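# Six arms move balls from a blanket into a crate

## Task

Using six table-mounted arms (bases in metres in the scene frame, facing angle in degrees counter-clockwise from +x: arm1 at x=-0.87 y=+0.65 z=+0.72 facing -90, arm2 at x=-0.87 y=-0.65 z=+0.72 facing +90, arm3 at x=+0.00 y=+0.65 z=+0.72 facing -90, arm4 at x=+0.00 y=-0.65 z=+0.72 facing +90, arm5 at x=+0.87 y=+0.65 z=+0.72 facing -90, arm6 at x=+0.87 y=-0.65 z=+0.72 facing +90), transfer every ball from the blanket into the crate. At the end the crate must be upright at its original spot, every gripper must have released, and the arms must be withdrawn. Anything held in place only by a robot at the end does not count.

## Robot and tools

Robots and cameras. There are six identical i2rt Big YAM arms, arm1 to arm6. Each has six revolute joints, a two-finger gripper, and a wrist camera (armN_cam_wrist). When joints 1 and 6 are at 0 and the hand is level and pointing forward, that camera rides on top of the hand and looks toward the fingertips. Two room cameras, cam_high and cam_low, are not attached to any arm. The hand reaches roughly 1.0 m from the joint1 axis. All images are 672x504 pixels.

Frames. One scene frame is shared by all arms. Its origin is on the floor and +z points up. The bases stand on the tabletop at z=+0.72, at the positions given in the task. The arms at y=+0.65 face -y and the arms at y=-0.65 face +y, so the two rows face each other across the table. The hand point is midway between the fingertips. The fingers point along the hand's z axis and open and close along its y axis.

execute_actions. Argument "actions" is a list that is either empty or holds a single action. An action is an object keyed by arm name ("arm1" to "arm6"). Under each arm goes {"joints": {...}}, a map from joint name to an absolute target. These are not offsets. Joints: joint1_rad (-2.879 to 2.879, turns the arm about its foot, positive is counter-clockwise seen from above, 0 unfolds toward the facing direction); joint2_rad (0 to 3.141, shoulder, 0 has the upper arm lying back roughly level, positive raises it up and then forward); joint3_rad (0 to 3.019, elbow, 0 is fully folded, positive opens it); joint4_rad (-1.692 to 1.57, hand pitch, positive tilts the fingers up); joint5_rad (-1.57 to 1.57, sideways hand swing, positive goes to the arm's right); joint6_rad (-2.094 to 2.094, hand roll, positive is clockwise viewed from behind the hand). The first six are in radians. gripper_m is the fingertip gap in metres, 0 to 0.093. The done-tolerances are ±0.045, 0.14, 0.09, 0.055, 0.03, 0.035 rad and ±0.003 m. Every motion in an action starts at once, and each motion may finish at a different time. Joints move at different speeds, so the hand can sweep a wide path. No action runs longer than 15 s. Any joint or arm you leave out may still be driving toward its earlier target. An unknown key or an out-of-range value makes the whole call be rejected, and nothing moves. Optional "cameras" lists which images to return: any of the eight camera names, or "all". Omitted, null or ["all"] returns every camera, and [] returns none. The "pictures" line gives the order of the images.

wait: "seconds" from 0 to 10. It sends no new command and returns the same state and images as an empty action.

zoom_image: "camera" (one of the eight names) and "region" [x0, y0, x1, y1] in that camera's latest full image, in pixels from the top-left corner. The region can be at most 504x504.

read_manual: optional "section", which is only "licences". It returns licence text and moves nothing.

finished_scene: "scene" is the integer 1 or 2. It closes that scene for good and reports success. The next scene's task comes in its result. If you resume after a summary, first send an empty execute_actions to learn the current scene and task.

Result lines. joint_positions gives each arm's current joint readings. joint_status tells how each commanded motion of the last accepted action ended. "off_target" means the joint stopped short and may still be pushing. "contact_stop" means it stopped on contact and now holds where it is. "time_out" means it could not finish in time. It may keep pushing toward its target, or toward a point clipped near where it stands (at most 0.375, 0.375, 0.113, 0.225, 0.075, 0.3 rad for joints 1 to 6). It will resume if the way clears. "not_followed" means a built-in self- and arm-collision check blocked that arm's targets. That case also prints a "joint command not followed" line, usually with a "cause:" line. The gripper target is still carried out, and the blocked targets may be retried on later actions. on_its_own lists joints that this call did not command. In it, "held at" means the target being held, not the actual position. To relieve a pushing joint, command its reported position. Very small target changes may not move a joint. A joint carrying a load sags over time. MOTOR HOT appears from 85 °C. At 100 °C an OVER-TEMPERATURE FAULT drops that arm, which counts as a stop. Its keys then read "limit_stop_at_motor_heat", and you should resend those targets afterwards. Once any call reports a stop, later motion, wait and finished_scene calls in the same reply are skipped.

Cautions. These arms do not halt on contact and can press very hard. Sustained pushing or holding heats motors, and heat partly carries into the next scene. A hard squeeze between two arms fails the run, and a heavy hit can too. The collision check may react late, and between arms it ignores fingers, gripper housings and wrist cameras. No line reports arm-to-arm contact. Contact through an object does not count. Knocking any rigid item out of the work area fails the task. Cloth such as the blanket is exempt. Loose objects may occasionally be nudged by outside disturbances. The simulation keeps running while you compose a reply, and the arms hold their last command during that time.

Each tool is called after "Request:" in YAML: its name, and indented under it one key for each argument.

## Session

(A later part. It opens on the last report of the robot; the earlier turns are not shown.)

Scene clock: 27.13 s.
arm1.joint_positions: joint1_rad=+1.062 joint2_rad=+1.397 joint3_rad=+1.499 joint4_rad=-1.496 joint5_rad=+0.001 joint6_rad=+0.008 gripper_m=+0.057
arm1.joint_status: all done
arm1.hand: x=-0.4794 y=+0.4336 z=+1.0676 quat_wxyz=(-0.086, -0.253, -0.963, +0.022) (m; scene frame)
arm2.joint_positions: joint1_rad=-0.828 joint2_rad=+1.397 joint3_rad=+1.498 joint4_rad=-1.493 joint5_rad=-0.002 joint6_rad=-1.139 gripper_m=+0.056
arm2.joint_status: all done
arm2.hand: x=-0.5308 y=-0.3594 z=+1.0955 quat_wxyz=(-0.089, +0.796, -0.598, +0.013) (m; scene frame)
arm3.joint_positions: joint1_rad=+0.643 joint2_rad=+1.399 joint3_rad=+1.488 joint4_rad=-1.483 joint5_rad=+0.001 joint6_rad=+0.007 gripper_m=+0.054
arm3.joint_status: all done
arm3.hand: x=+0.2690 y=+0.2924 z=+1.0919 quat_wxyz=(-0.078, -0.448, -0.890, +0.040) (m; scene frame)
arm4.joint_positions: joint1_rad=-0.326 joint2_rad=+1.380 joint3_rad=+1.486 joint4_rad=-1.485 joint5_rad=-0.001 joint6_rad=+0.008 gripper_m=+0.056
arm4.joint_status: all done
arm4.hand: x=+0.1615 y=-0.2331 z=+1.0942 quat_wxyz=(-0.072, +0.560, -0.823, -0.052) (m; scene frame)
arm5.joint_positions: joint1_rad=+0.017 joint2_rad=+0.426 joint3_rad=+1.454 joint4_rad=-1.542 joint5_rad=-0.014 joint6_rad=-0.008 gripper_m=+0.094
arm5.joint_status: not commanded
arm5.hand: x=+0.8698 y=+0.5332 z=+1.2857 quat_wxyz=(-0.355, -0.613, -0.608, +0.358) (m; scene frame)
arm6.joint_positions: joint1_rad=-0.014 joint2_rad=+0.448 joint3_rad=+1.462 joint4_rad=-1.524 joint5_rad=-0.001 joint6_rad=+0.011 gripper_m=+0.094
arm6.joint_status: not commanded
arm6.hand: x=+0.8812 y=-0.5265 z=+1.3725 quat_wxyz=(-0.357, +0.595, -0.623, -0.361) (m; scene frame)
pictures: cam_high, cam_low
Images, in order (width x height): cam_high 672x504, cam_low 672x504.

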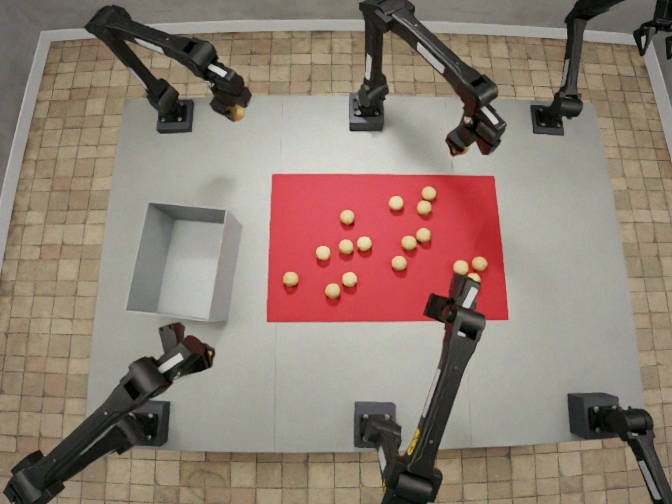

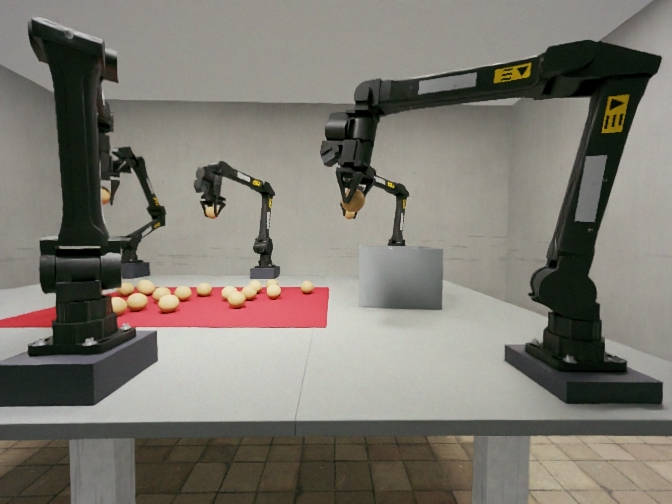

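Request:
execute_actions:
  actions:
    - {"arm3":{"joints":{"joint1_rad":-0.45}},"arm4":{"joints":{"joint1_rad":0.45}},"arm2":{"joints":{"joint1_rad":-0.196,"joint2_rad":1.624,"joint3_rad":1.694,"joint4_rad":-1.64,"joint6_rad":0}},"arm1":{"joints":{"joint1_rad":0.18,"joint2_rad":1.6,"joint3_rad":1.66,"joint4_rad":-1.19}}}
  cameras: ["cam_high","arm1_cam_wrist","arm2_cam_wrist"]

Scene clock: 30.27 s.
arm1.joint_positions: joint1_rad=+0.172 joint2_rad=+1.611 joint3_rad=+1.611 joint4_rad=-1.198 joint5_rad=+0.003 joint6_rad=+0.007 gripper_m=+0.057
arm1.joint_status: all done
arm1.hand: x=-0.7694 y=+0.0823 z=+1.0326 quat_wxyz=(-0.142, -0.634, -0.751, +0.120) (m; scene frame)
arm2.joint_positions: joint1_rad=-0.188 joint2_rad=+1.629 joint3_rad=+1.646 joint4_rad=-1.630 joint5_rad=-0.001 joint6_rad=-0.013 gripper_m=+0.056
arm2.joint_status: all done
arm2.hand: x=-0.7654 y=-0.1803 z=+1.0522 quat_wxyz=(+0.016, +0.632, -0.774, +0.008) (m; scene frame)
arm3.joint_positions: joint1_rad=-0.450 joint2_rad=+1.399 joint3_rad=+1.488 joint4_rad=-1.483 joint5_rad=+0.001 joint6_rad=+0.007 gripper_m=+0.054
arm3.joint_status: all done
arm3.hand: x=-0.1941 y=+0.2473 z=+1.0926 quat_wxyz=(-0.047, -0.845, -0.527, +0.075) (m; scene frame)
arm4.joint_positions: joint1_rad=+0.450 joint2_rad=+1.381 joint3_rad=+1.486 joint4_rad=-1.485 joint5_rad=+0.000 joint6_rad=+0.008 gripper_m=+0.056
arm4.joint_status: all done
arm4.hand: x=-0.1737 y=-0.2396 z=+1.0961 quat_wxyz=(-0.045, +0.830, -0.550, -0.079) (m; scene frame)
arm5.joint_positions: joint1_rad=+0.017 joint2_rad=+0.426 joint3_rad=+1.454 joint4_rad=-1.542 joint5_rad=-0.014 joint6_rad=-0.008 gripper_m=+0.094
arm5.joint_status: not commanded
arm5.hand: x=+0.8698 y=+0.5332 z=+1.2857 quat_wxyz=(-0.355, -0.613, -0.608, +0.358) (m; scene frame)
arm6.joint_positions: joint1_rad=-0.014 joint2_rad=+0.448 joint3_rad=+1.462 joint4_rad=-1.524 joint5_rad=-0.001 joint6_rad=+0.011 gripper_m=+0.094
arm6.joint_status: not commanded
arm6.hand: x=+0.8812 y=-0.5265 z=+1.3725 quat_wxyz=(-0.357, +0.595, -0.623, -0.361) (m; scene frame)
pictures: arm1_cam_wrist, arm2_cam_wrist, cam_high
Images, in order (width x height): arm1_cam_wrist 672x504, arm2_cam_wrist 672x504, cam_high 672x504.

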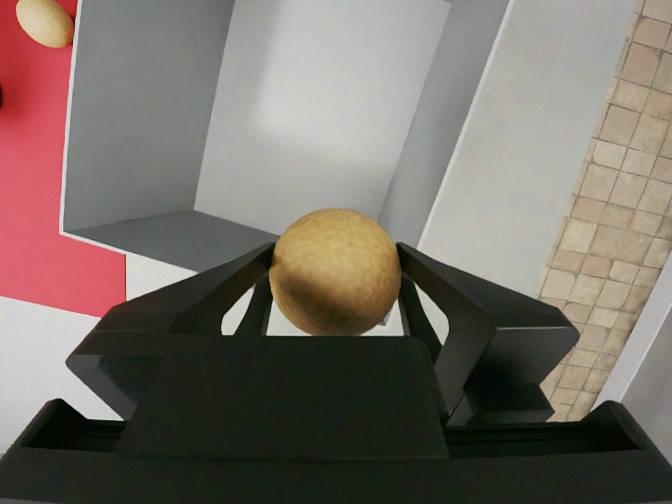

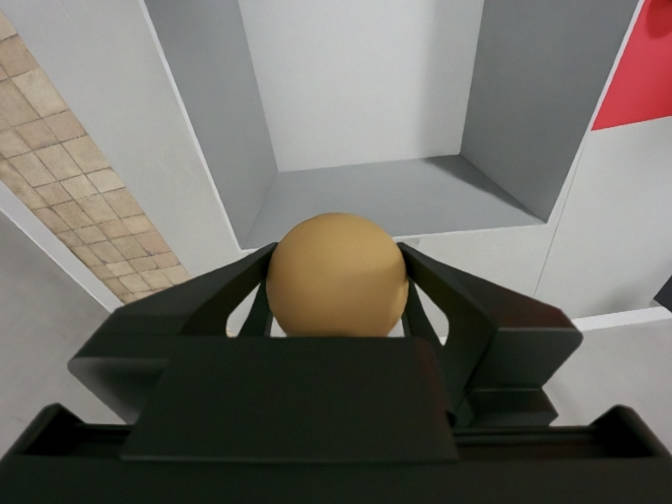

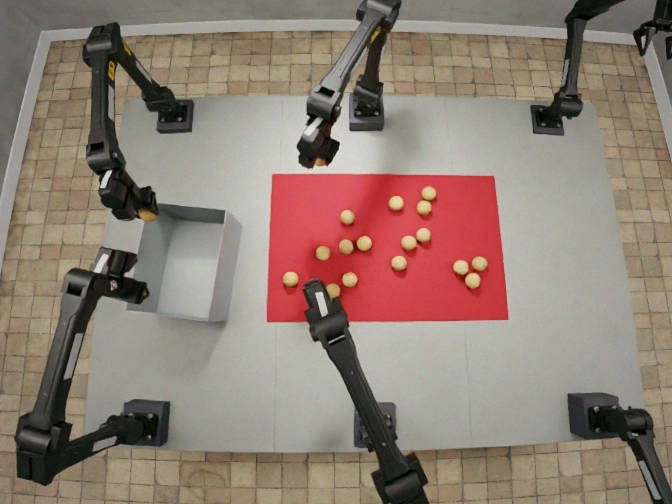

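Request:
execute_actions:
  actions:
    - {"arm2":{"joints":{"joint1_rad":-0.387,"joint2_rad":1.844,"joint3_rad":1.99,"joint4_rad":-1.68}},"arm1":{"joints":{"joint1_rad":0.14,"joint2_rad":2.114,"joint3_rad":1.78,"joint4_rad":-1.106}}}
  cameras: ["cam_high","arm1_cam_wrist","arm2_cam_wrist","cam_low"]

Scene clock: 35.17 s.
arm1.joint_positions: joint1_rad=+0.143 joint2_rad=+2.109 joint3_rad=+1.752 joint4_rad=-1.110 joint5_rad=+0.002 joint6_rad=+0.007 gripper_m=+0.057
arm1.joint_status: all done
arm1.hand: x=-0.7744 y=-0.0005 z=+0.7981 quat_wxyz=(-0.039, -0.655, -0.754, +0.034) (m; scene frame)
arm2.joint_positions: joint1_rad=-0.392 joint2_rad=+1.851 joint3_rad=+1.941 joint4_rad=-1.674 joint5_rad=-0.001 joint6_rad=-0.011 gripper_m=+0.056
arm2.joint_status: all done
arm2.hand: x=-0.6366 y=-0.1326 z=+1.0503 quat_wxyz=(+0.006, +0.549, -0.836, -0.002) (m; scene frame)
arm3.joint_positions: joint1_rad=-0.450 joint2_rad=+1.399 joint3_rad=+1.488 joint4_rad=-1.483 joint5_rad=+0.001 joint6_rad=+0.007 gripper_m=+0.054
arm3.joint_status: not commanded
arm3.hand: x=-0.1941 y=+0.2473 z=+1.0926 quat_wxyz=(-0.047, -0.845, -0.527, +0.075) (m; scene frame)
arm4.joint_positions: joint1_rad=+0.450 joint2_rad=+1.381 joint3_rad=+1.486 joint4_rad=-1.485 joint5_rad=+0.000 joint6_rad=+0.008 gripper_m=+0.056
arm4.joint_status: not commanded
arm4.hand: x=-0.1737 y=-0.2396 z=+1.0961 quat_wxyz=(-0.045, +0.830, -0.550, -0.079) (m; scene frame)
arm5.joint_positions: joint1_rad=+0.017 joint2_rad=+0.426 joint3_rad=+1.454 joint4_rad=-1.542 joint5_rad=-0.014 joint6_rad=-0.008 gripper_m=+0.094
arm5.joint_status: not commanded
arm5.hand: x=+0.8698 y=+0.5332 z=+1.2857 quat_wxyz=(-0.355, -0.613, -0.608, +0.358) (m; scene frame)
arm6.joint_positions: joint1_rad=-0.014 joint2_rad=+0.448 joint3_rad=+1.462 joint4_rad=-1.524 joint5_rad=-0.001 joint6_rad=+0.011 gripper_m=+0.094
arm6.joint_status: not commanded
arm6.hand: x=+0.8812 y=-0.5265 z=+1.3725 quat_wxyz=(-0.357, +0.595, -0.623, -0.361) (m; scene frame)
pictures: arm1_cam_wrist, arm2_cam_wrist, cam_high, cam_low
Images, in order (width x height): arm1_cam_wrist 672x504, arm2_cam_wrist 672x504, cam_high 672x504, cam_low 672x504.

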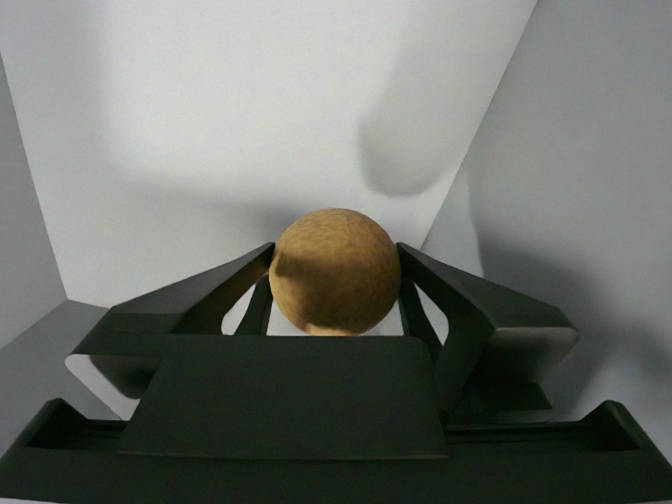

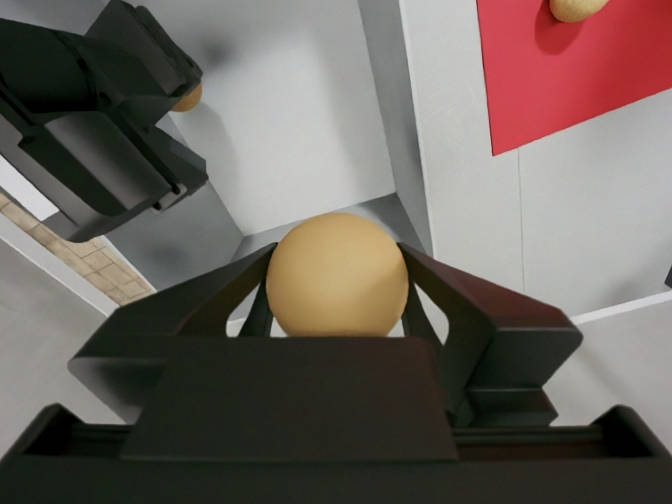

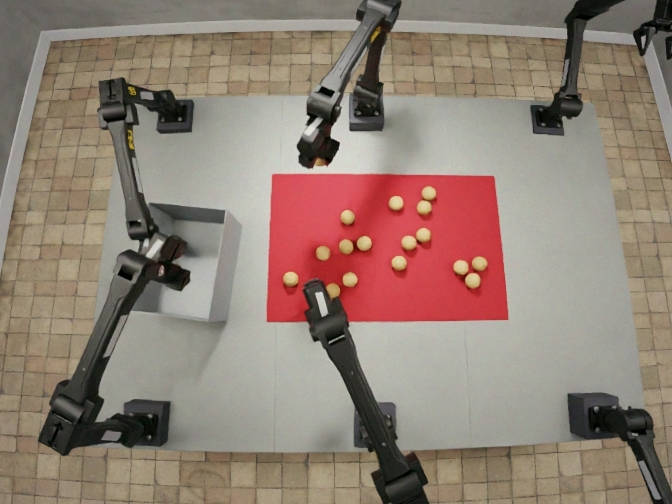

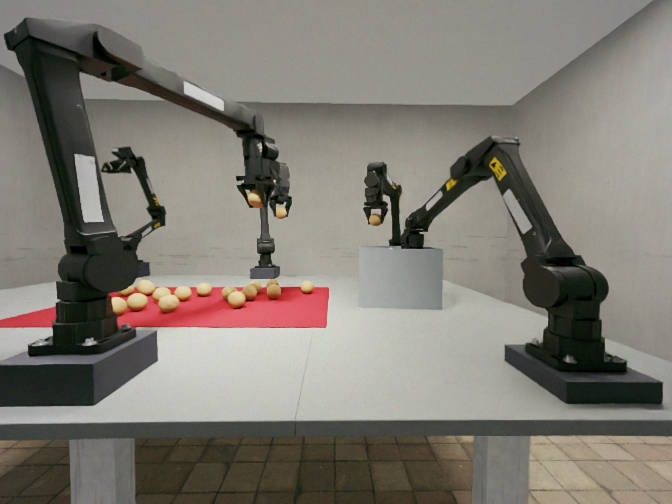

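Request:
execute_actions:
  actions:
    - {"arm1":{"joints":{"gripper_m":0.08}}}
  cameras: ["arm1_cam_wrist"]

Request:
execute_actions:
  actions:
    - {"arm1":{"joints":{"joint2_rad":1.4,"joint3_rad":1.5,"joint4_rad":-1.5}}}
  cameras: ["cam_high"]

Scene clock: 36.13 s.
arm1.joint_positions: joint1_rad=+0.143 joint2_rad=+2.109 joint3_rad=+1.752 joint4_rad=-1.110 joint5_rad=+0.002 joint6_rad=+0.007 gripper_m=+0.080
arm1.joint_status: all done
arm1.hand: x=-0.7744 y=-0.0005 z=+0.7981 quat_wxyz=(-0.039, -0.655, -0.754, +0.034) (m; scene frame)
arm2.joint_positions: joint1_rad=-0.392 joint2_rad=+1.851 joint3_rad=+1.941 joint4_rad=-1.674 joint5_rad=-0.001 joint6_rad=-0.011 gripper_m=+0.056
arm2.joint_status: not commanded
arm2.hand: x=-0.6366 y=-0.1326 z=+1.0503 quat_wxyz=(+0.006, +0.549, -0.836, -0.002) (m; scene frame)
arm3.joint_positions: joint1_rad=-0.450 joint2_rad=+1.399 joint3_rad=+1.488 joint4_rad=-1.483 joint5_rad=+0.001 joint6_rad=+0.007 gripper_m=+0.054
arm3.joint_status: not commanded
arm3.hand: x=-0.1941 y=+0.2473 z=+1.0926 quat_wxyz=(-0.047, -0.845, -0.527, +0.075) (m; scene frame)
arm4.joint_positions: joint1_rad=+0.450 joint2_rad=+1.381 joint3_rad=+1.486 joint4_rad=-1.485 joint5_rad=+0.000 joint6_rad=+0.008 gripper_m=+0.056
arm4.joint_status: not commanded
arm4.hand: x=-0.1737 y=-0.2396 z=+1.0961 quat_wxyz=(-0.045, +0.830, -0.550, -0.079) (m; scene frame)
arm5.joint_positions: joint1_rad=+0.017 joint2_rad=+0.426 joint3_rad=+1.454 joint4_rad=-1.542 joint5_rad=-0.014 joint6_rad=-0.008 gripper_m=+0.094
arm5.joint_status: not commanded
arm5.hand: x=+0.8698 y=+0.5332 z=+1.2857 quat_wxyz=(-0.355, -0.613, -0.608, +0.358) (m; scene frame)
arm6.joint_positions: joint1_rad=-0.014 joint2_rad=+0.448 joint3_rad=+1.462 joint4_rad=-1.524 joint5_rad=-0.001 joint6_rad=+0.011 gripper_m=+0.094
arm6.joint_status: not commanded
arm6.hand: x=+0.8812 y=-0.5265 z=+1.3725 quat_wxyz=(-0.357, +0.595, -0.623, -0.361) (m; scene frame)
pictures: arm1_cam_wrist
Images, in order (width x height): arm1_cam_wrist 672x504.

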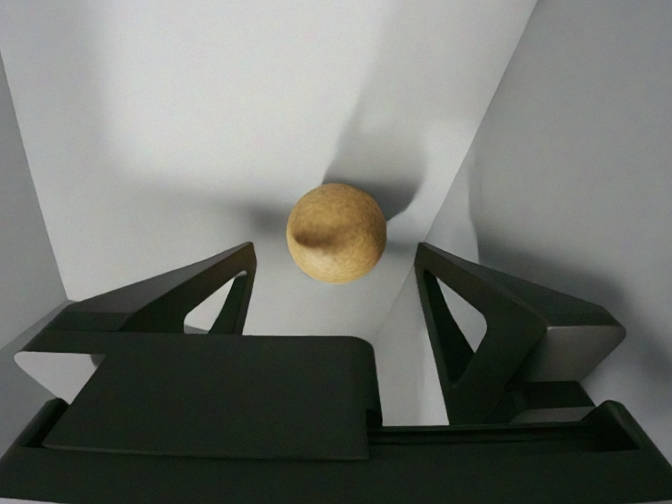

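Scene clock: 37.80 s.
arm1.joint_positions: joint1_rad=+0.145 joint2_rad=+1.406 joint3_rad=+1.495 joint4_rad=-1.494 joint5_rad=+0.000 joint6_rad=+0.010 gripper_m=+0.080
arm1.joint_status: all done
arm1.hand: x=-0.8038 y=+0.2070 z=+1.0623 quat_wxyz=(-0.063, -0.654, -0.752, +0.054) (m; scene frame)
arm2.joint_positions: joint1_rad=-0.392 joint2_rad=+1.851 joint3_rad=+1.941 joint4_rad=-1.674 joint5_rad=-0.001 joint6_rad=-0.011 gripper_m=+0.056
arm2.joint_status: not commanded
arm2.hand: x=-0.6366 y=-0.1326 z=+1.0503 quat_wxyz=(+0.006, +0.549, -0.836, -0.002) (m; scene frame)
arm3.joint_positions: joint1_rad=-0.450 joint2_rad=+1.399 joint3_rad=+1.488 joint4_rad=-1.483 joint5_rad=+0.001 joint6_rad=+0.007 gripper_m=+0.054
arm3.joint_status: not commanded
arm3.hand: x=-0.1941 y=+0.2473 z=+1.0926 quat_wxyz=(-0.047, -0.845, -0.527, +0.075) (m; scene frame)
arm4.joint_positions: joint1_rad=+0.450 joint2_rad=+1.381 joint3_rad=+1.486 joint4_rad=-1.485 joint5_rad=+0.000 joint6_rad=+0.008 gripper_m=+0.056
arm4.joint_status: not commanded
arm4.hand: x=-0.1737 y=-0.2396 z=+1.0961 quat_wxyz=(-0.045, +0.830, -0.550, -0.079) (m; scene frame)
arm5.joint_positions: joint1_rad=+0.017 joint2_rad=+0.426 joint3_rad=+1.454 joint4_rad=-1.542 joint5_rad=-0.014 joint6_rad=-0.008 gripper_m=+0.094
arm5.joint_status: not commanded
arm5.hand: x=+0.8698 y=+0.5332 z=+1.2857 quat_wxyz=(-0.355, -0.613, -0.608, +0.358) (m; scene frame)
arm6.joint_positions: joint1_rad=-0.014 joint2_rad=+0.448 joint3_rad=+1.462 joint4_rad=-1.524 joint5_rad=-0.001 joint6_rad=+0.011 gripper_m=+0.094
arm6.joint_status: not commanded
arm6.hand: x=+0.8812 y=-0.5265 z=+1.3725 quat_wxyz=(-0.357, +0.595, -0.623, -0.361) (m; scene frame)
pictures: cam_high
Images, in order (width x height): cam_high 672x504.

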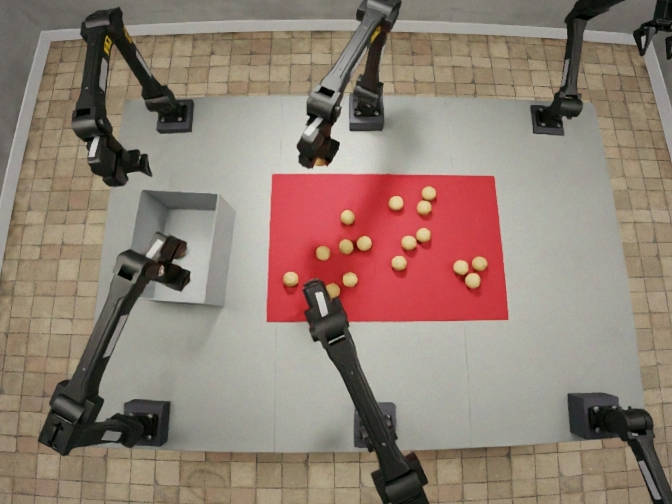

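Request:
execute_actions:
  actions:
    - {"arm2":{"joints":{"joint1_rad":-0.30,"joint2_rad":2.154,"joint3_rad":1.80,"joint4_rad":-1.209}}}
  cameras: ["cam_high","arm2_cam_wrist"]

Scene clock: 40.73 s.
arm1.joint_positions: joint1_rad=+0.145 joint2_rad=+1.406 joint3_rad=+1.495 joint4_rad=-1.494 joint5_rad=+0.000 joint6_rad=+0.010 gripper_m=+0.080
arm1.joint_status: not commanded
arm1.hand: x=-0.8038 y=+0.2070 z=+1.0623 quat_wxyz=(-0.063, -0.654, -0.752, +0.054) (m; scene frame)
arm2.joint_positions: joint1_rad=-0.291 joint2_rad=+2.141 joint3_rad=+1.766 joint4_rad=-1.219 joint5_rad=-0.001 joint6_rad=-0.011 gripper_m=+0.056
arm2.joint_status: all done
arm2.hand: x=-0.6717 y=-0.0489 z=+0.8140 quat_wxyz=(+0.010, +0.591, -0.807, +0.002) (m; scene frame)
arm3.joint_positions: joint1_rad=-0.450 joint2_rad=+1.399 joint3_rad=+1.488 joint4_rad=-1.483 joint5_rad=+0.001 joint6_rad=+0.007 gripper_m=+0.054
arm3.joint_status: not commanded
arm3.hand: x=-0.1941 y=+0.2473 z=+1.0926 quat_wxyz=(-0.047, -0.845, -0.527, +0.075) (m; scene frame)
arm4.joint_positions: joint1_rad=+0.450 joint2_rad=+1.381 joint3_rad=+1.486 joint4_rad=-1.485 joint5_rad=+0.000 joint6_rad=+0.008 gripper_m=+0.056
arm4.joint_status: not commanded
arm4.hand: x=-0.1737 y=-0.2396 z=+1.0961 quat_wxyz=(-0.045, +0.830, -0.550, -0.079) (m; scene frame)
arm5.joint_positions: joint1_rad=+0.017 joint2_rad=+0.426 joint3_rad=+1.454 joint4_rad=-1.542 joint5_rad=-0.014 joint6_rad=-0.008 gripper_m=+0.094
arm5.joint_status: not commanded
arm5.hand: x=+0.8698 y=+0.5332 z=+1.2857 quat_wxyz=(-0.355, -0.613, -0.608, +0.358) (m; scene frame)
arm6.joint_positions: joint1_rad=-0.014 joint2_rad=+0.448 joint3_rad=+1.462 joint4_rad=-1.524 joint5_rad=-0.001 joint6_rad=+0.011 gripper_m=+0.094
arm6.joint_status: not commanded
arm6.hand: x=+0.8812 y=-0.5265 z=+1.3725 quat_wxyz=(-0.357, +0.595, -0.623, -0.361) (m; scene frame)
pictures: arm2_cam_wrist, cam_high
Images, in order (width x height): arm2_cam_wrist 672x504, cam_high 672x504.

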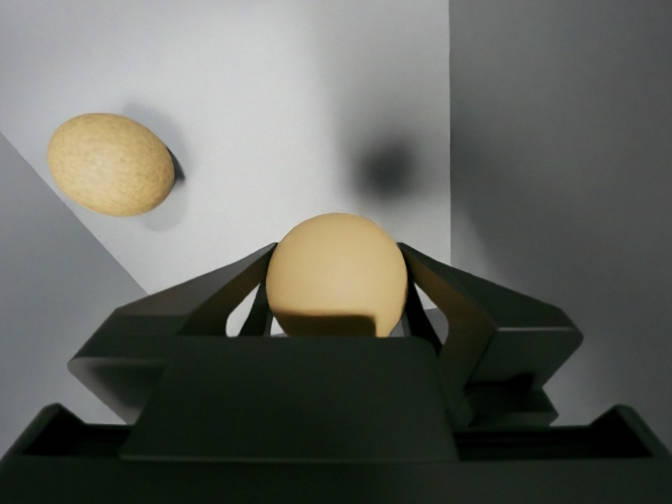

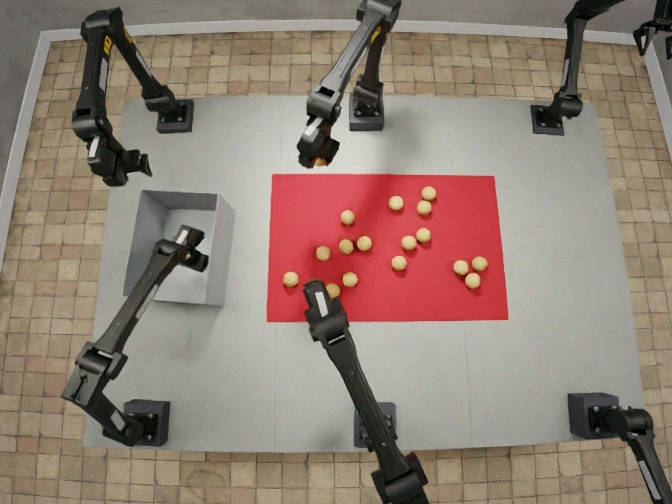

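Request:
execute_actions:
  actions:
    - {"arm2":{"joints":{"gripper_m":0.085}},"arm1":{"joints":{"gripper_m":0.0}}}
  cameras: []

Request:
execute_actions:
  actions:
    - {"arm2":{"joints":{"joint2_rad":2.1,"joint3_rad":2.40,"joint4_rad":-1.69}}}
  cameras: ["cam_high","arm2_cam_wrist"]

Scene clock: 43.60 s.
arm1.joint_positions: joint1_rad=+0.145 joint2_rad=+1.406 joint3_rad=+1.495 joint4_rad=-1.494 joint5_rad=+0.000 joint6_rad=+0.009 gripper_m=+0.000
arm1.joint_status: all done
arm1.hand: x=-0.8038 y=+0.2070 z=+1.0623 quat_wxyz=(-0.063, -0.653, -0.752, +0.054) (m; scene frame)
arm2.joint_positions: joint1_rad=-0.291 joint2_rad=+2.141 joint3_rad=+1.766 joint4_rad=-1.219 joint5_rad=-0.001 joint6_rad=-0.011 gripper_m=+0.085
arm2.joint_status: all done
arm2.hand: x=-0.6717 y=-0.0489 z=+0.8140 quat_wxyz=(+0.010, +0.591, -0.807, +0.002) (m; scene frame)
arm3.joint_positions: joint1_rad=-0.450 joint2_rad=+1.399 joint3_rad=+1.488 joint4_rad=-1.483 joint5_rad=+0.001 joint6_rad=+0.007 gripper_m=+0.054
arm3.joint_status: not commanded
arm3.hand: x=-0.1941 y=+0.2473 z=+1.0926 quat_wxyz=(-0.047, -0.845, -0.527, +0.075) (m; scene frame)
arm4.joint_positions: joint1_rad=+0.450 joint2_rad=+1.381 joint3_rad=+1.486 joint4_rad=-1.485 joint5_rad=+0.000 joint6_rad=+0.008 gripper_m=+0.056
arm4.joint_status: not commanded
arm4.hand: x=-0.1737 y=-0.2396 z=+1.0961 quat_wxyz=(-0.045, +0.830, -0.550, -0.079) (m; scene frame)
arm5.joint_positions: joint1_rad=+0.017 joint2_rad=+0.426 joint3_rad=+1.454 joint4_rad=-1.542 joint5_rad=-0.014 joint6_rad=-0.008 gripper_m=+0.094
arm5.joint_status: not commanded
arm5.hand: x=+0.8698 y=+0.5332 z=+1.2857 quat_wxyz=(-0.355, -0.613, -0.608, +0.358) (m; scene frame)
arm6.joint_positions: joint1_rad=-0.014 joint2_rad=+0.448 joint3_rad=+1.462 joint4_rad=-1.524 joint5_rad=-0.001 joint6_rad=+0.011 gripper_m=+0.094
arm6.joint_status: not commanded
arm6.hand: x=+0.8812 y=-0.5265 z=+1.3725 quat_wxyz=(-0.357, +0.595, -0.623, -0.361) (m; scene frame)
pictures: none
No camera images: the call's "cameras" was empty. Leave "cameras" out to get every camera's image.

Scene clock: 45.17 s.
arm1.joint_positions: joint1_rad=+0.145 joint2_rad=+1.406 joint3_rad=+1.495 joint4_rad=-1.494 joint5_rad=+0.000 joint6_rad=+0.009 gripper_m=+0.000
arm1.joint_status: not commanded
arm1.hand: x=-0.8038 y=+0.2070 z=+1.0623 quat_wxyz=(-0.063, -0.653, -0.752, +0.054) (m; scene frame)
arm2.joint_positions: joint1_rad=-0.291 joint2_rad=+2.084 joint3_rad=+2.374 joint4_rad=-1.680 joint5_rad=-0.001 joint6_rad=-0.011 gripper_m=+0.085
arm2.joint_status: all done
arm2.hand: x=-0.6564 y=-0.0093 z=+1.0815 quat_wxyz=(-0.073, +0.588, -0.804, -0.058) (m; scene frame)
arm3.joint_positions: joint1_rad=-0.450 joint2_rad=+1.399 joint3_rad=+1.488 joint4_rad=-1.483 joint5_rad=+0.001 joint6_rad=+0.007 gripper_m=+0.054
arm3.joint_status: not commanded
arm3.hand: x=-0.1941 y=+0.2473 z=+1.0926 quat_wxyz=(-0.047, -0.845, -0.527, +0.075) (m; scene frame)
arm4.joint_positions: joint1_rad=+0.450 joint2_rad=+1.381 joint3_rad=+1.486 joint4_rad=-1.485 joint5_rad=+0.000 joint6_rad=+0.008 gripper_m=+0.056
arm4.joint_status: not commanded
arm4.hand: x=-0.1737 y=-0.2396 z=+1.0961 quat_wxyz=(-0.045, +0.830, -0.550, -0.079) (m; scene frame)
arm5.joint_positions: joint1_rad=+0.017 joint2_rad=+0.426 joint3_rad=+1.454 joint4_rad=-1.542 joint5_rad=-0.014 joint6_rad=-0.008 gripper_m=+0.094
arm5.joint_status: not commanded
arm5.hand: x=+0.8698 y=+0.5332 z=+1.2857 quat_wxyz=(-0.355, -0.613, -0.608, +0.358) (m; scene frame)
arm6.joint_positions: joint1_rad=-0.014 joint2_rad=+0.448 joint3_rad=+1.462 joint4_rad=-1.524 joint5_rad=-0.001 joint6_rad=+0.011 gripper_m=+0.094
arm6.joint_status: not commanded
arm6.hand: x=+0.8812 y=-0.5265 z=+1.3725 quat_wxyz=(-0.357, +0.595, -0.623, -0.361) (m; scene frame)
pictures: arm2_cam_wrist, cam_high
Images, in order (width x height): arm2_cam_wrist 672x504, cam_high 672x504.

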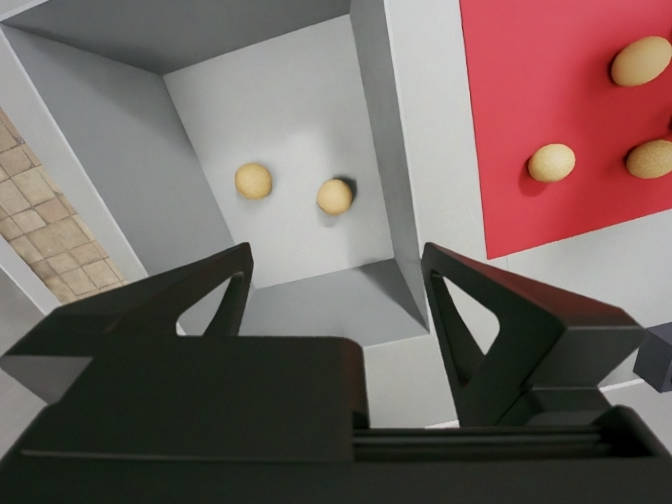

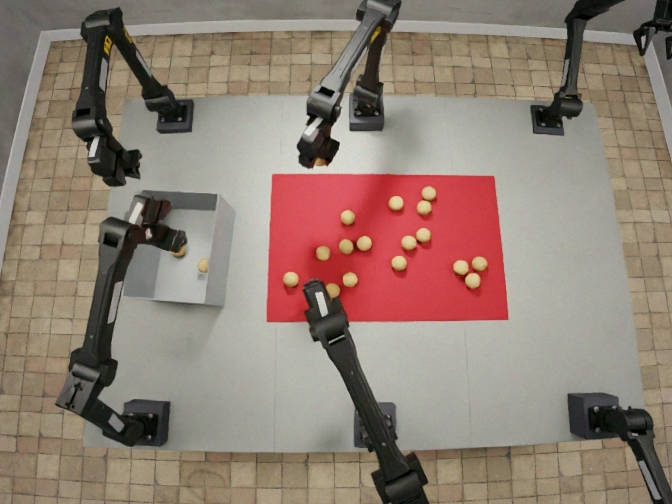

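Request:
execute_actions:
  actions:
    - {"arm2":{"joints":{"joint1_rad":-0.742,"gripper_m":0.093}},"arm1":{"joints":{"joint1_rad":-0.3}},"arm4":{"joints":{"joint1_rad":0.15}},"arm3":{"joints":{"joint1_rad":-0.859,"joint2_rad":2.2,"joint3_rad":2.46,"joint4_rad":-0.994}}}
  cameras: ["cam_high","arm2_cam_wrist","arm3_cam_wrist"]

Scene clock: 48.40 s.
arm1.joint_positions: joint1_rad=-0.309 joint2_rad=+1.406 joint3_rad=+1.495 joint4_rad=-1.494 joint5_rad=+0.000 joint6_rad=+0.008 gripper_m=+0.000
arm1.joint_status: all done
arm1.hand: x=-1.0048 y=+0.2229 z=+1.0624 quat_wxyz=(-0.049, -0.806, -0.587, +0.067) (m; scene frame)
arm2.joint_positions: joint1_rad=-0.733 joint2_rad=+2.088 joint3_rad=+2.374 joint4_rad=-1.680 joint5_rad=+0.002 joint6_rad=-0.009 gripper_m=+0.093
arm2.joint_status: all done
arm2.hand: x=-0.4007 y=-0.1618 z=+1.0763 quat_wxyz=(-0.081, +0.397, -0.914, -0.039) (m; scene frame)
arm3.joint_positions: joint1_rad=-0.863 joint2_rad=+2.196 joint3_rad=+2.412 joint4_rad=-1.020 joint5_rad=+0.001 joint6_rad=+0.007 gripper_m=+0.054
arm3.joint_status: all done
arm3.hand: x=-0.6389 y=+0.1019 z=+1.0888 quat_wxyz=(-0.131, -0.871, -0.319, +0.351) (m; scene frame)
arm4.joint_positions: joint1_rad=+0.138 joint2_rad=+1.381 joint3_rad=+1.486 joint4_rad=-1.485 joint5_rad=+0.000 joint6_rad=+0.007 gripper_m=+0.056
arm4.joint_status: all done
arm4.hand: x=-0.0405 y=-0.2053 z=+1.0949 quat_wxyz=(-0.057, +0.735, -0.672, -0.069) (m; scene frame)
arm5.joint_positions: joint1_rad=+0.017 joint2_rad=+0.426 joint3_rad=+1.454 joint4_rad=-1.542 joint5_rad=-0.014 joint6_rad=-0.008 gripper_m=+0.094
arm5.joint_status: not commanded
arm5.hand: x=+0.8698 y=+0.5332 z=+1.2857 quat_wxyz=(-0.355, -0.613, -0.608, +0.358) (m; scene frame)
arm6.joint_positions: joint1_rad=-0.014 joint2_rad=+0.448 joint3_rad=+1.462 joint4_rad=-1.524 joint5_rad=-0.001 joint6_rad=+0.011 gripper_m=+0.094
arm6.joint_status: not commanded
arm6.hand: x=+0.8812 y=-0.5265 z=+1.3725 quat_wxyz=(-0.357, +0.595, -0.623, -0.361) (m; scene frame)
pictures: arm2_cam_wrist, arm3_cam_wrist, cam_high
Images, in order (width x height): arm2_cam_wrist 672x504, arm3_cam_wrist 672x504, cam_high 672x504.

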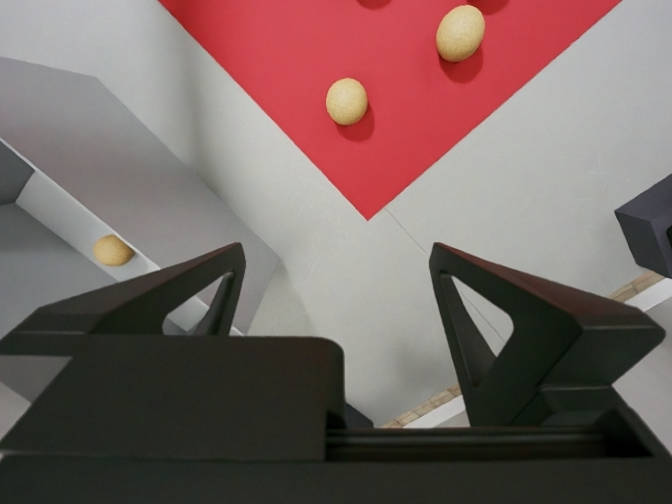

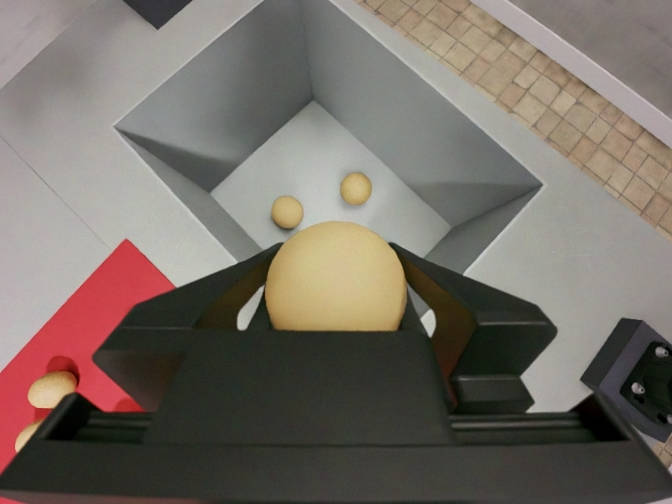

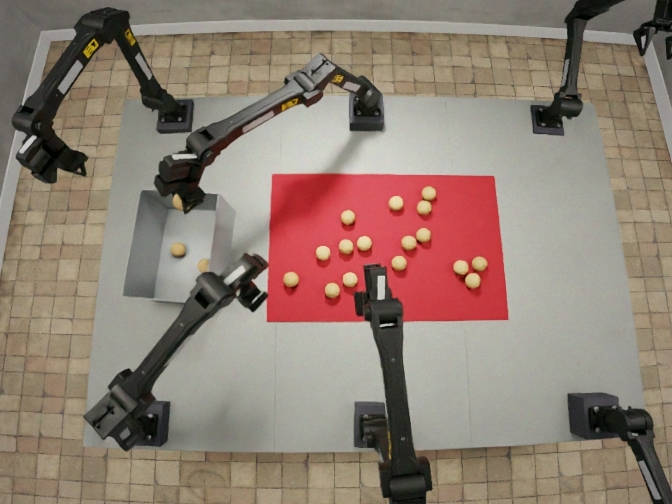

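Request:
execute_actions:
  actions:
    - {"arm2":{"joints":{"joint1_rad":-0.775,"joint2_rad":2.385,"joint3_rad":1.992,"joint4_rad":-0.92}},"arm3":{"joints":{"joint2_rad":2.50,"joint3_rad":2.48}}}
  cameras: ["cam_low","arm2_cam_wrist","arm3_cam_wrist"]

Scene clock: 50.93 s.
arm1.joint_positions: joint1_rad=-0.309 joint2_rad=+1.406 joint3_rad=+1.495 joint4_rad=-1.494 joint5_rad=+0.000 joint6_rad=+0.008 gripper_m=+0.000
arm1.joint_status: not commanded
arm1.hand: x=-1.0048 y=+0.2229 z=+1.0624 quat_wxyz=(-0.049, -0.806, -0.587, +0.067) (m; scene frame)
arm2.joint_positions: joint1_rad=-0.779 joint2_rad=+2.369 joint3_rad=+1.991 joint4_rad=-0.933 joint5_rad=-0.003 joint6_rad=-0.007 gripper_m=+0.093
arm2.joint_status: all done
arm2.hand: x=-0.3231 y=-0.1242 z=+0.7522 quat_wxyz=(-0.119, +0.373, -0.919, -0.054) (m; scene frame)
arm3.joint_positions: joint1_rad=-0.863 joint2_rad=+2.489 joint3_rad=+2.457 joint4_rad=-1.007 joint5_rad=+0.002 joint6_rad=+0.008 gripper_m=+0.054
arm3.joint_status: all done
arm3.hand: x=-0.6611 y=+0.0838 z=+0.8690 quat_wxyz=(-0.092, -0.906, -0.331, +0.248) (m; scene frame)
arm4.joint_positions: joint1_rad=+0.138 joint2_rad=+1.381 joint3_rad=+1.486 joint4_rad=-1.485 joint5_rad=+0.000 joint6_rad=+0.007 gripper_m=+0.056
arm4.joint_status: not commanded
arm4.hand: x=-0.0405 y=-0.2053 z=+1.0949 quat_wxyz=(-0.057, +0.735, -0.672, -0.069) (m; scene frame)
arm5.joint_positions: joint1_rad=+0.017 joint2_rad=+0.426 joint3_rad=+1.454 joint4_rad=-1.542 joint5_rad=-0.014 joint6_rad=-0.008 gripper_m=+0.094
arm5.joint_status: not commanded
arm5.hand: x=+0.8698 y=+0.5332 z=+1.2857 quat_wxyz=(-0.355, -0.613, -0.608, +0.358) (m; scene frame)
arm6.joint_positions: joint1_rad=-0.014 joint2_rad=+0.448 joint3_rad=+1.462 joint4_rad=-1.524 joint5_rad=-0.001 joint6_rad=+0.011 gripper_m=+0.094
arm6.joint_status: not commanded
arm6.hand: x=+0.8812 y=-0.5265 z=+1.3725 quat_wxyz=(-0.357, +0.595, -0.623, -0.361) (m; scene frame)
pictures: arm2_cam_wrist, arm3_cam_wrist, cam_low
Images, in order (width x height): arm2_cam_wrist 672x504, arm3_cam_wrist 672x504, cam_low 672x504.

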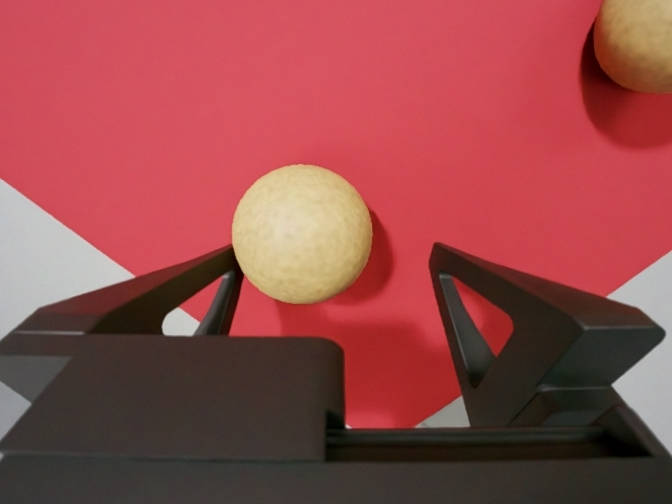

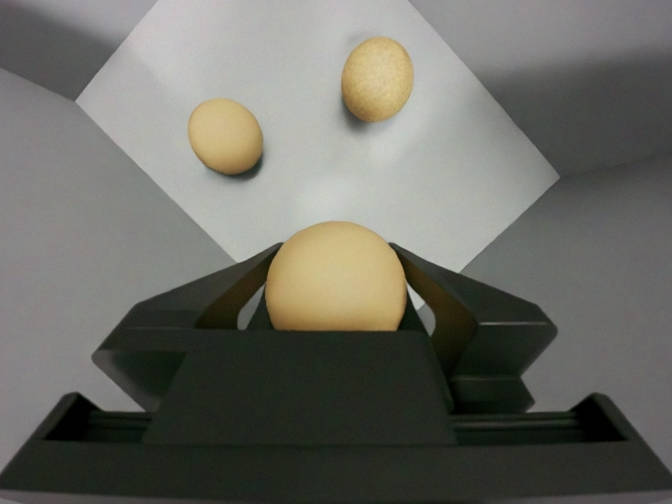

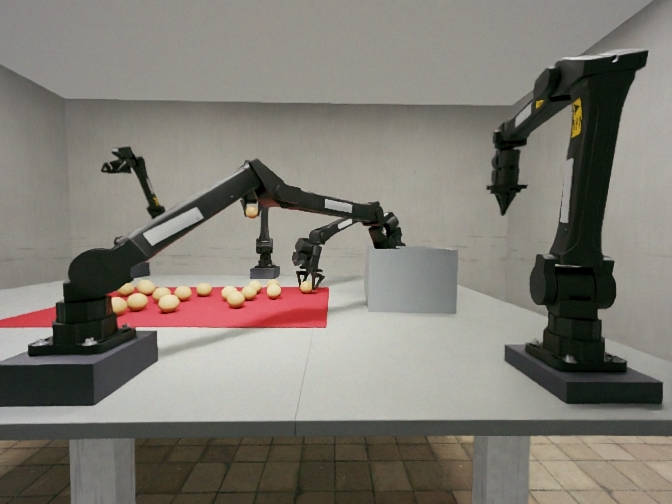

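Request:
execute_actions:
  actions:
    - {"arm2":{"joints":{"joint1_rad":-0.742,"joint2_rad":2.39,"joint4_rad":-0.83}},"arm3":{"joints":{"gripper_m":0.085}}}
  cameras: ["arm2_cam_wrist","arm3_cam_wrist"]

Scene clock: 52.33 s.
arm1.joint_positions: joint1_rad=-0.309 joint2_rad=+1.406 joint3_rad=+1.495 joint4_rad=-1.494 joint5_rad=+0.000 joint6_rad=+0.008 gripper_m=+0.000
arm1.joint_status: not commanded
arm1.hand: x=-1.0048 y=+0.2229 z=+1.0624 quat_wxyz=(-0.049, -0.806, -0.587, +0.067) (m; scene frame)
arm2.joint_positions: joint1_rad=-0.742 joint2_rad=+2.369 joint3_rad=+1.991 joint4_rad=-0.844 joint5_rad=-0.003 joint6_rad=-0.007 gripper_m=+0.093
arm2.joint_status: all done
arm2.hand: x=-0.3281 y=-0.0896 z=+0.7591 quat_wxyz=(-0.158, +0.387, -0.905, -0.074) (m; scene frame)
arm3.joint_positions: joint1_rad=-0.863 joint2_rad=+2.489 joint3_rad=+2.457 joint4_rad=-1.007 joint5_rad=+0.002 joint6_rad=+0.008 gripper_m=+0.085
arm3.joint_status: all done
arm3.hand: x=-0.6611 y=+0.0838 z=+0.8690 quat_wxyz=(-0.092, -0.906, -0.331, +0.248) (m; scene frame)
arm4.joint_positions: joint1_rad=+0.138 joint2_rad=+1.381 joint3_rad=+1.486 joint4_rad=-1.485 joint5_rad=+0.000 joint6_rad=+0.007 gripper_m=+0.056
arm4.joint_status: not commanded
arm4.hand: x=-0.0405 y=-0.2053 z=+1.0949 quat_wxyz=(-0.057, +0.735, -0.672, -0.069) (m; scene frame)
arm5.joint_positions: joint1_rad=+0.017 joint2_rad=+0.426 joint3_rad=+1.454 joint4_rad=-1.542 joint5_rad=-0.014 joint6_rad=-0.008 gripper_m=+0.094
arm5.joint_status: not commanded
arm5.hand: x=+0.8698 y=+0.5332 z=+1.2857 quat_wxyz=(-0.355, -0.613, -0.608, +0.358) (m; scene frame)
arm6.joint_positions: joint1_rad=-0.014 joint2_rad=+0.448 joint3_rad=+1.462 joint4_rad=-1.524 joint5_rad=-0.001 joint6_rad=+0.011 gripper_m=+0.094
arm6.joint_status: not commanded
arm6.hand: x=+0.8812 y=-0.5265 z=+1.3725 quat_wxyz=(-0.357, +0.595, -0.623, -0.361) (m; scene frame)
pictures: arm2_cam_wrist, arm3_cam_wrist
Images, in order (width x height): arm2_cam_wrist 672x504, arm3_cam_wrist 672x504.

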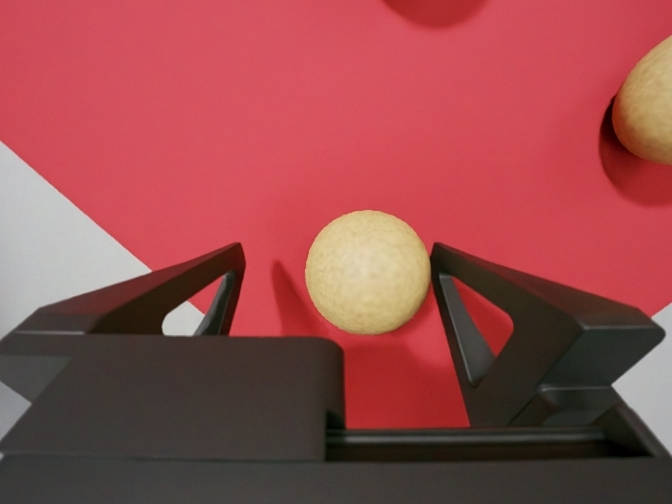

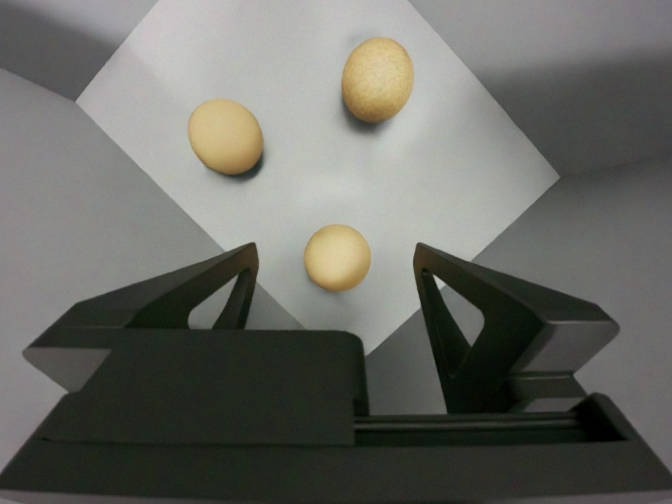

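Request:
execute_actions:
  actions:
    - {"arm2":{"joints":{"gripper_m":0.045}},"arm3":{"joints":{"joint2_rad":2.15,"gripper_m":0.093}}}
  cameras: ["arm2_cam_wrist","cam_high"]

Scene clock: 54.47 s.
arm1.joint_positions: joint1_rad=-0.309 joint2_rad=+1.406 joint3_rad=+1.495 joint4_rad=-1.494 joint5_rad=+0.000 joint6_rad=+0.008 gripper_m=+0.000
arm1.joint_status: not commanded
arm1.hand: x=-1.0048 y=+0.2229 z=+1.0624 quat_wxyz=(-0.049, -0.806, -0.587, +0.067) (m; scene frame)
arm2.joint_positions: joint1_rad=-0.742 joint2_rad=+2.369 joint3_rad=+1.991 joint4_rad=-0.844 joint5_rad=-0.003 joint6_rad=-0.006 gripper_m=+0.057
arm2.joint_status: gripper_m off_target (ended at +0.057, target +0.045)
arm2.hand: x=-0.3280 y=-0.0897 z=+0.7591 quat_wxyz=(-0.159, +0.387, -0.906, -0.073) (m; scene frame)
arm3.joint_positions: joint1_rad=-0.864 joint2_rad=+2.154 joint3_rad=+2.476 joint4_rad=-1.007 joint5_rad=+0.002 joint6_rad=+0.008 gripper_m=+0.093
arm3.joint_status: all done
arm3.hand: x=-0.6377 y=+0.1043 z=+1.1609 quat_wxyz=(-0.150, -0.848, -0.310, +0.403) (m; scene frame)
arm4.joint_positions: joint1_rad=+0.138 joint2_rad=+1.381 joint3_rad=+1.486 joint4_rad=-1.485 joint5_rad=+0.000 joint6_rad=+0.007 gripper_m=+0.056
arm4.joint_status: not commanded
arm4.hand: x=-0.0405 y=-0.2053 z=+1.0949 quat_wxyz=(-0.057, +0.735, -0.672, -0.069) (m; scene frame)
arm5.joint_positions: joint1_rad=+0.017 joint2_rad=+0.426 joint3_rad=+1.454 joint4_rad=-1.542 joint5_rad=-0.014 joint6_rad=-0.008 gripper_m=+0.094
arm5.joint_status: not commanded
arm5.hand: x=+0.8698 y=+0.5332 z=+1.2857 quat_wxyz=(-0.355, -0.613, -0.608, +0.358) (m; scene frame)
arm6.joint_positions: joint1_rad=-0.014 joint2_rad=+0.448 joint3_rad=+1.462 joint4_rad=-1.524 joint5_rad=-0.001 joint6_rad=+0.011 gripper_m=+0.094
arm6.joint_status: not commanded
arm6.hand: x=+0.8812 y=-0.5265 z=+1.3725 quat_wxyz=(-0.357, +0.595, -0.623, -0.361) (m; scene frame)
pictures: arm2_cam_wrist, cam_high
Images, in order (width x height): arm2_cam_wrist 672x504, cam_high 672x504.

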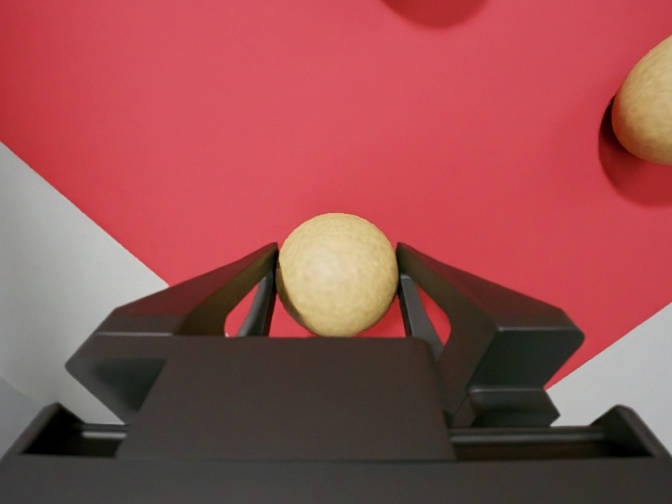

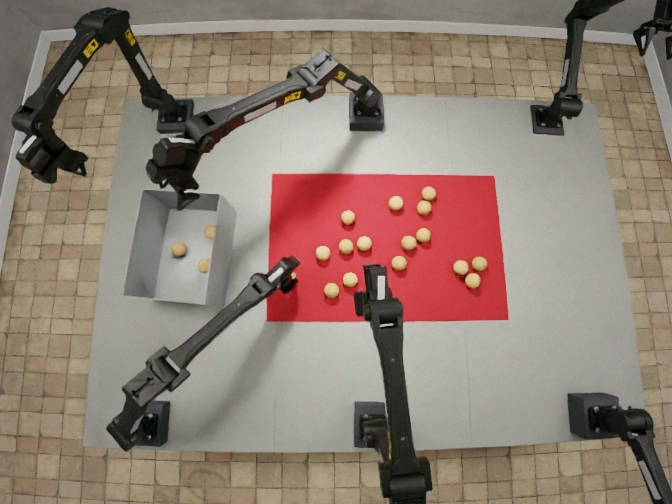

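Request:
execute_actions:
  actions:
    - {"arm2":{"joints":{"joint2_rad":1.9,"joint3_rad":2.0,"joint4_rad":-1.2}},"arm3":{"joints":{"joint1_rad":0.26,"joint2_rad":1.67,"joint3_rad":1.094,"joint4_rad":-0.995}},"arm1":{"joints":{"joint1_rad":0.145,"joint2_rad":1.15,"joint3_rad":1.2,"joint4_rad":-1.6,"joint6_rad":1.57}}}
  cameras: ["arm3_cam_wrist","cam_high"]

Scene clock: 59.30 s.
arm1.joint_positions: joint1_rad=+0.143 joint2_rad=+1.145 joint3_rad=+1.202 joint4_rad=-1.596 joint5_rad=+0.000 joint6_rad=+1.560 gripper_m=+0.000
arm1.joint_status: all done
arm1.hand: x=-0.8240 y=+0.3370 z=+1.0350 quat_wxyz=(-0.016, -0.997, -0.079, -0.001) (m; scene frame)
arm2.joint_positions: joint1_rad=-0.742 joint2_rad=+1.908 joint3_rad=+1.988 joint4_rad=-1.193 joint5_rad=-0.003 joint6_rad=-0.006 gripper_m=+0.057
arm2.joint_status: all done
arm2.hand: x=-0.3813 y=-0.1489 z=+1.0596 quat_wxyz=(-0.207, +0.382, -0.896, -0.094) (m; scene frame)
arm3.joint_positions: joint1_rad=+0.259 joint2_rad=+1.674 joint3_rad=+1.097 joint4_rad=-0.992 joint5_rad=-0.002 joint6_rad=+0.008 gripper_m=+0.093
arm3.joint_status: all done
arm3.hand: x=+0.1158 y=+0.2163 z=+0.8310 quat_wxyz=(-0.001, -0.612, -0.791, +0.001) (m; scene frame)
arm4.joint_positions: joint1_rad=+0.138 joint2_rad=+1.381 joint3_rad=+1.486 joint4_rad=-1.485 joint5_rad=+0.000 joint6_rad=+0.007 gripper_m=+0.056
arm4.joint_status: not commanded
arm4.hand: x=-0.0405 y=-0.2053 z=+1.0949 quat_wxyz=(-0.057, +0.735, -0.672, -0.069) (m; scene frame)
arm5.joint_positions: joint1_rad=+0.017 joint2_rad=+0.426 joint3_rad=+1.454 joint4_rad=-1.542 joint5_rad=-0.014 joint6_rad=-0.008 gripper_m=+0.094
arm5.joint_status: not commanded
arm5.hand: x=+0.8698 y=+0.5332 z=+1.2857 quat_wxyz=(-0.355, -0.613, -0.608, +0.358) (m; scene frame)
arm6.joint_positions: joint1_rad=-0.014 joint2_rad=+0.448 joint3_rad=+1.462 joint4_rad=-1.524 joint5_rad=-0.001 joint6_rad=+0.011 gripper_m=+0.094
arm6.joint_status: not commanded
arm6.hand: x=+0.8812 y=-0.5265 z=+1.3725 quat_wxyz=(-0.357, +0.595, -0.623, -0.361) (m; scene frame)
pictures: arm3_cam_wrist, cam_high
Images, in order (width x height): arm3_cam_wrist 672x504, cam_high 672x504.

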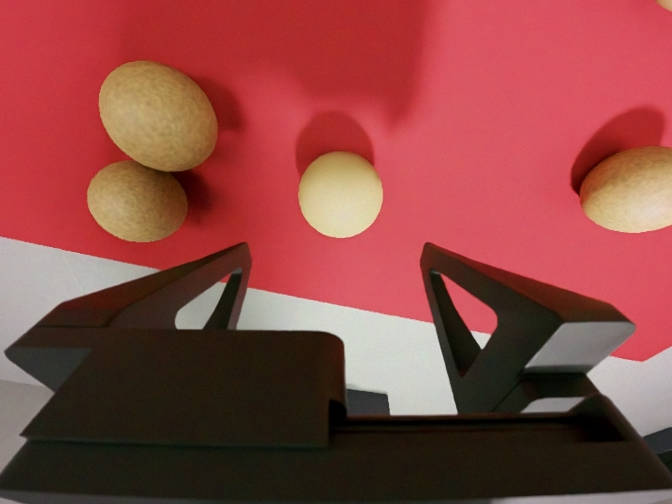

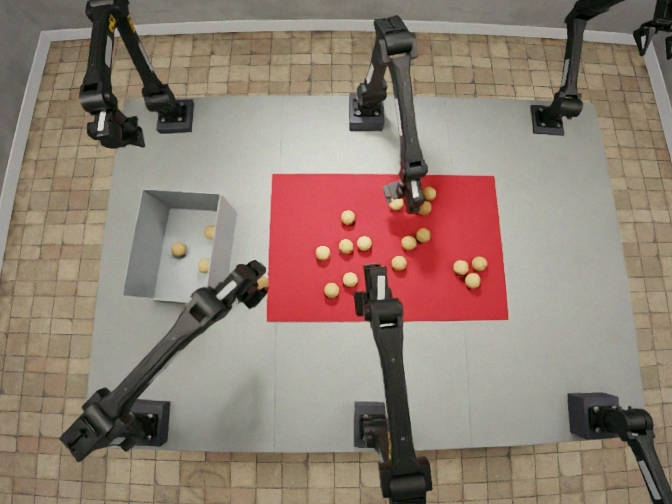

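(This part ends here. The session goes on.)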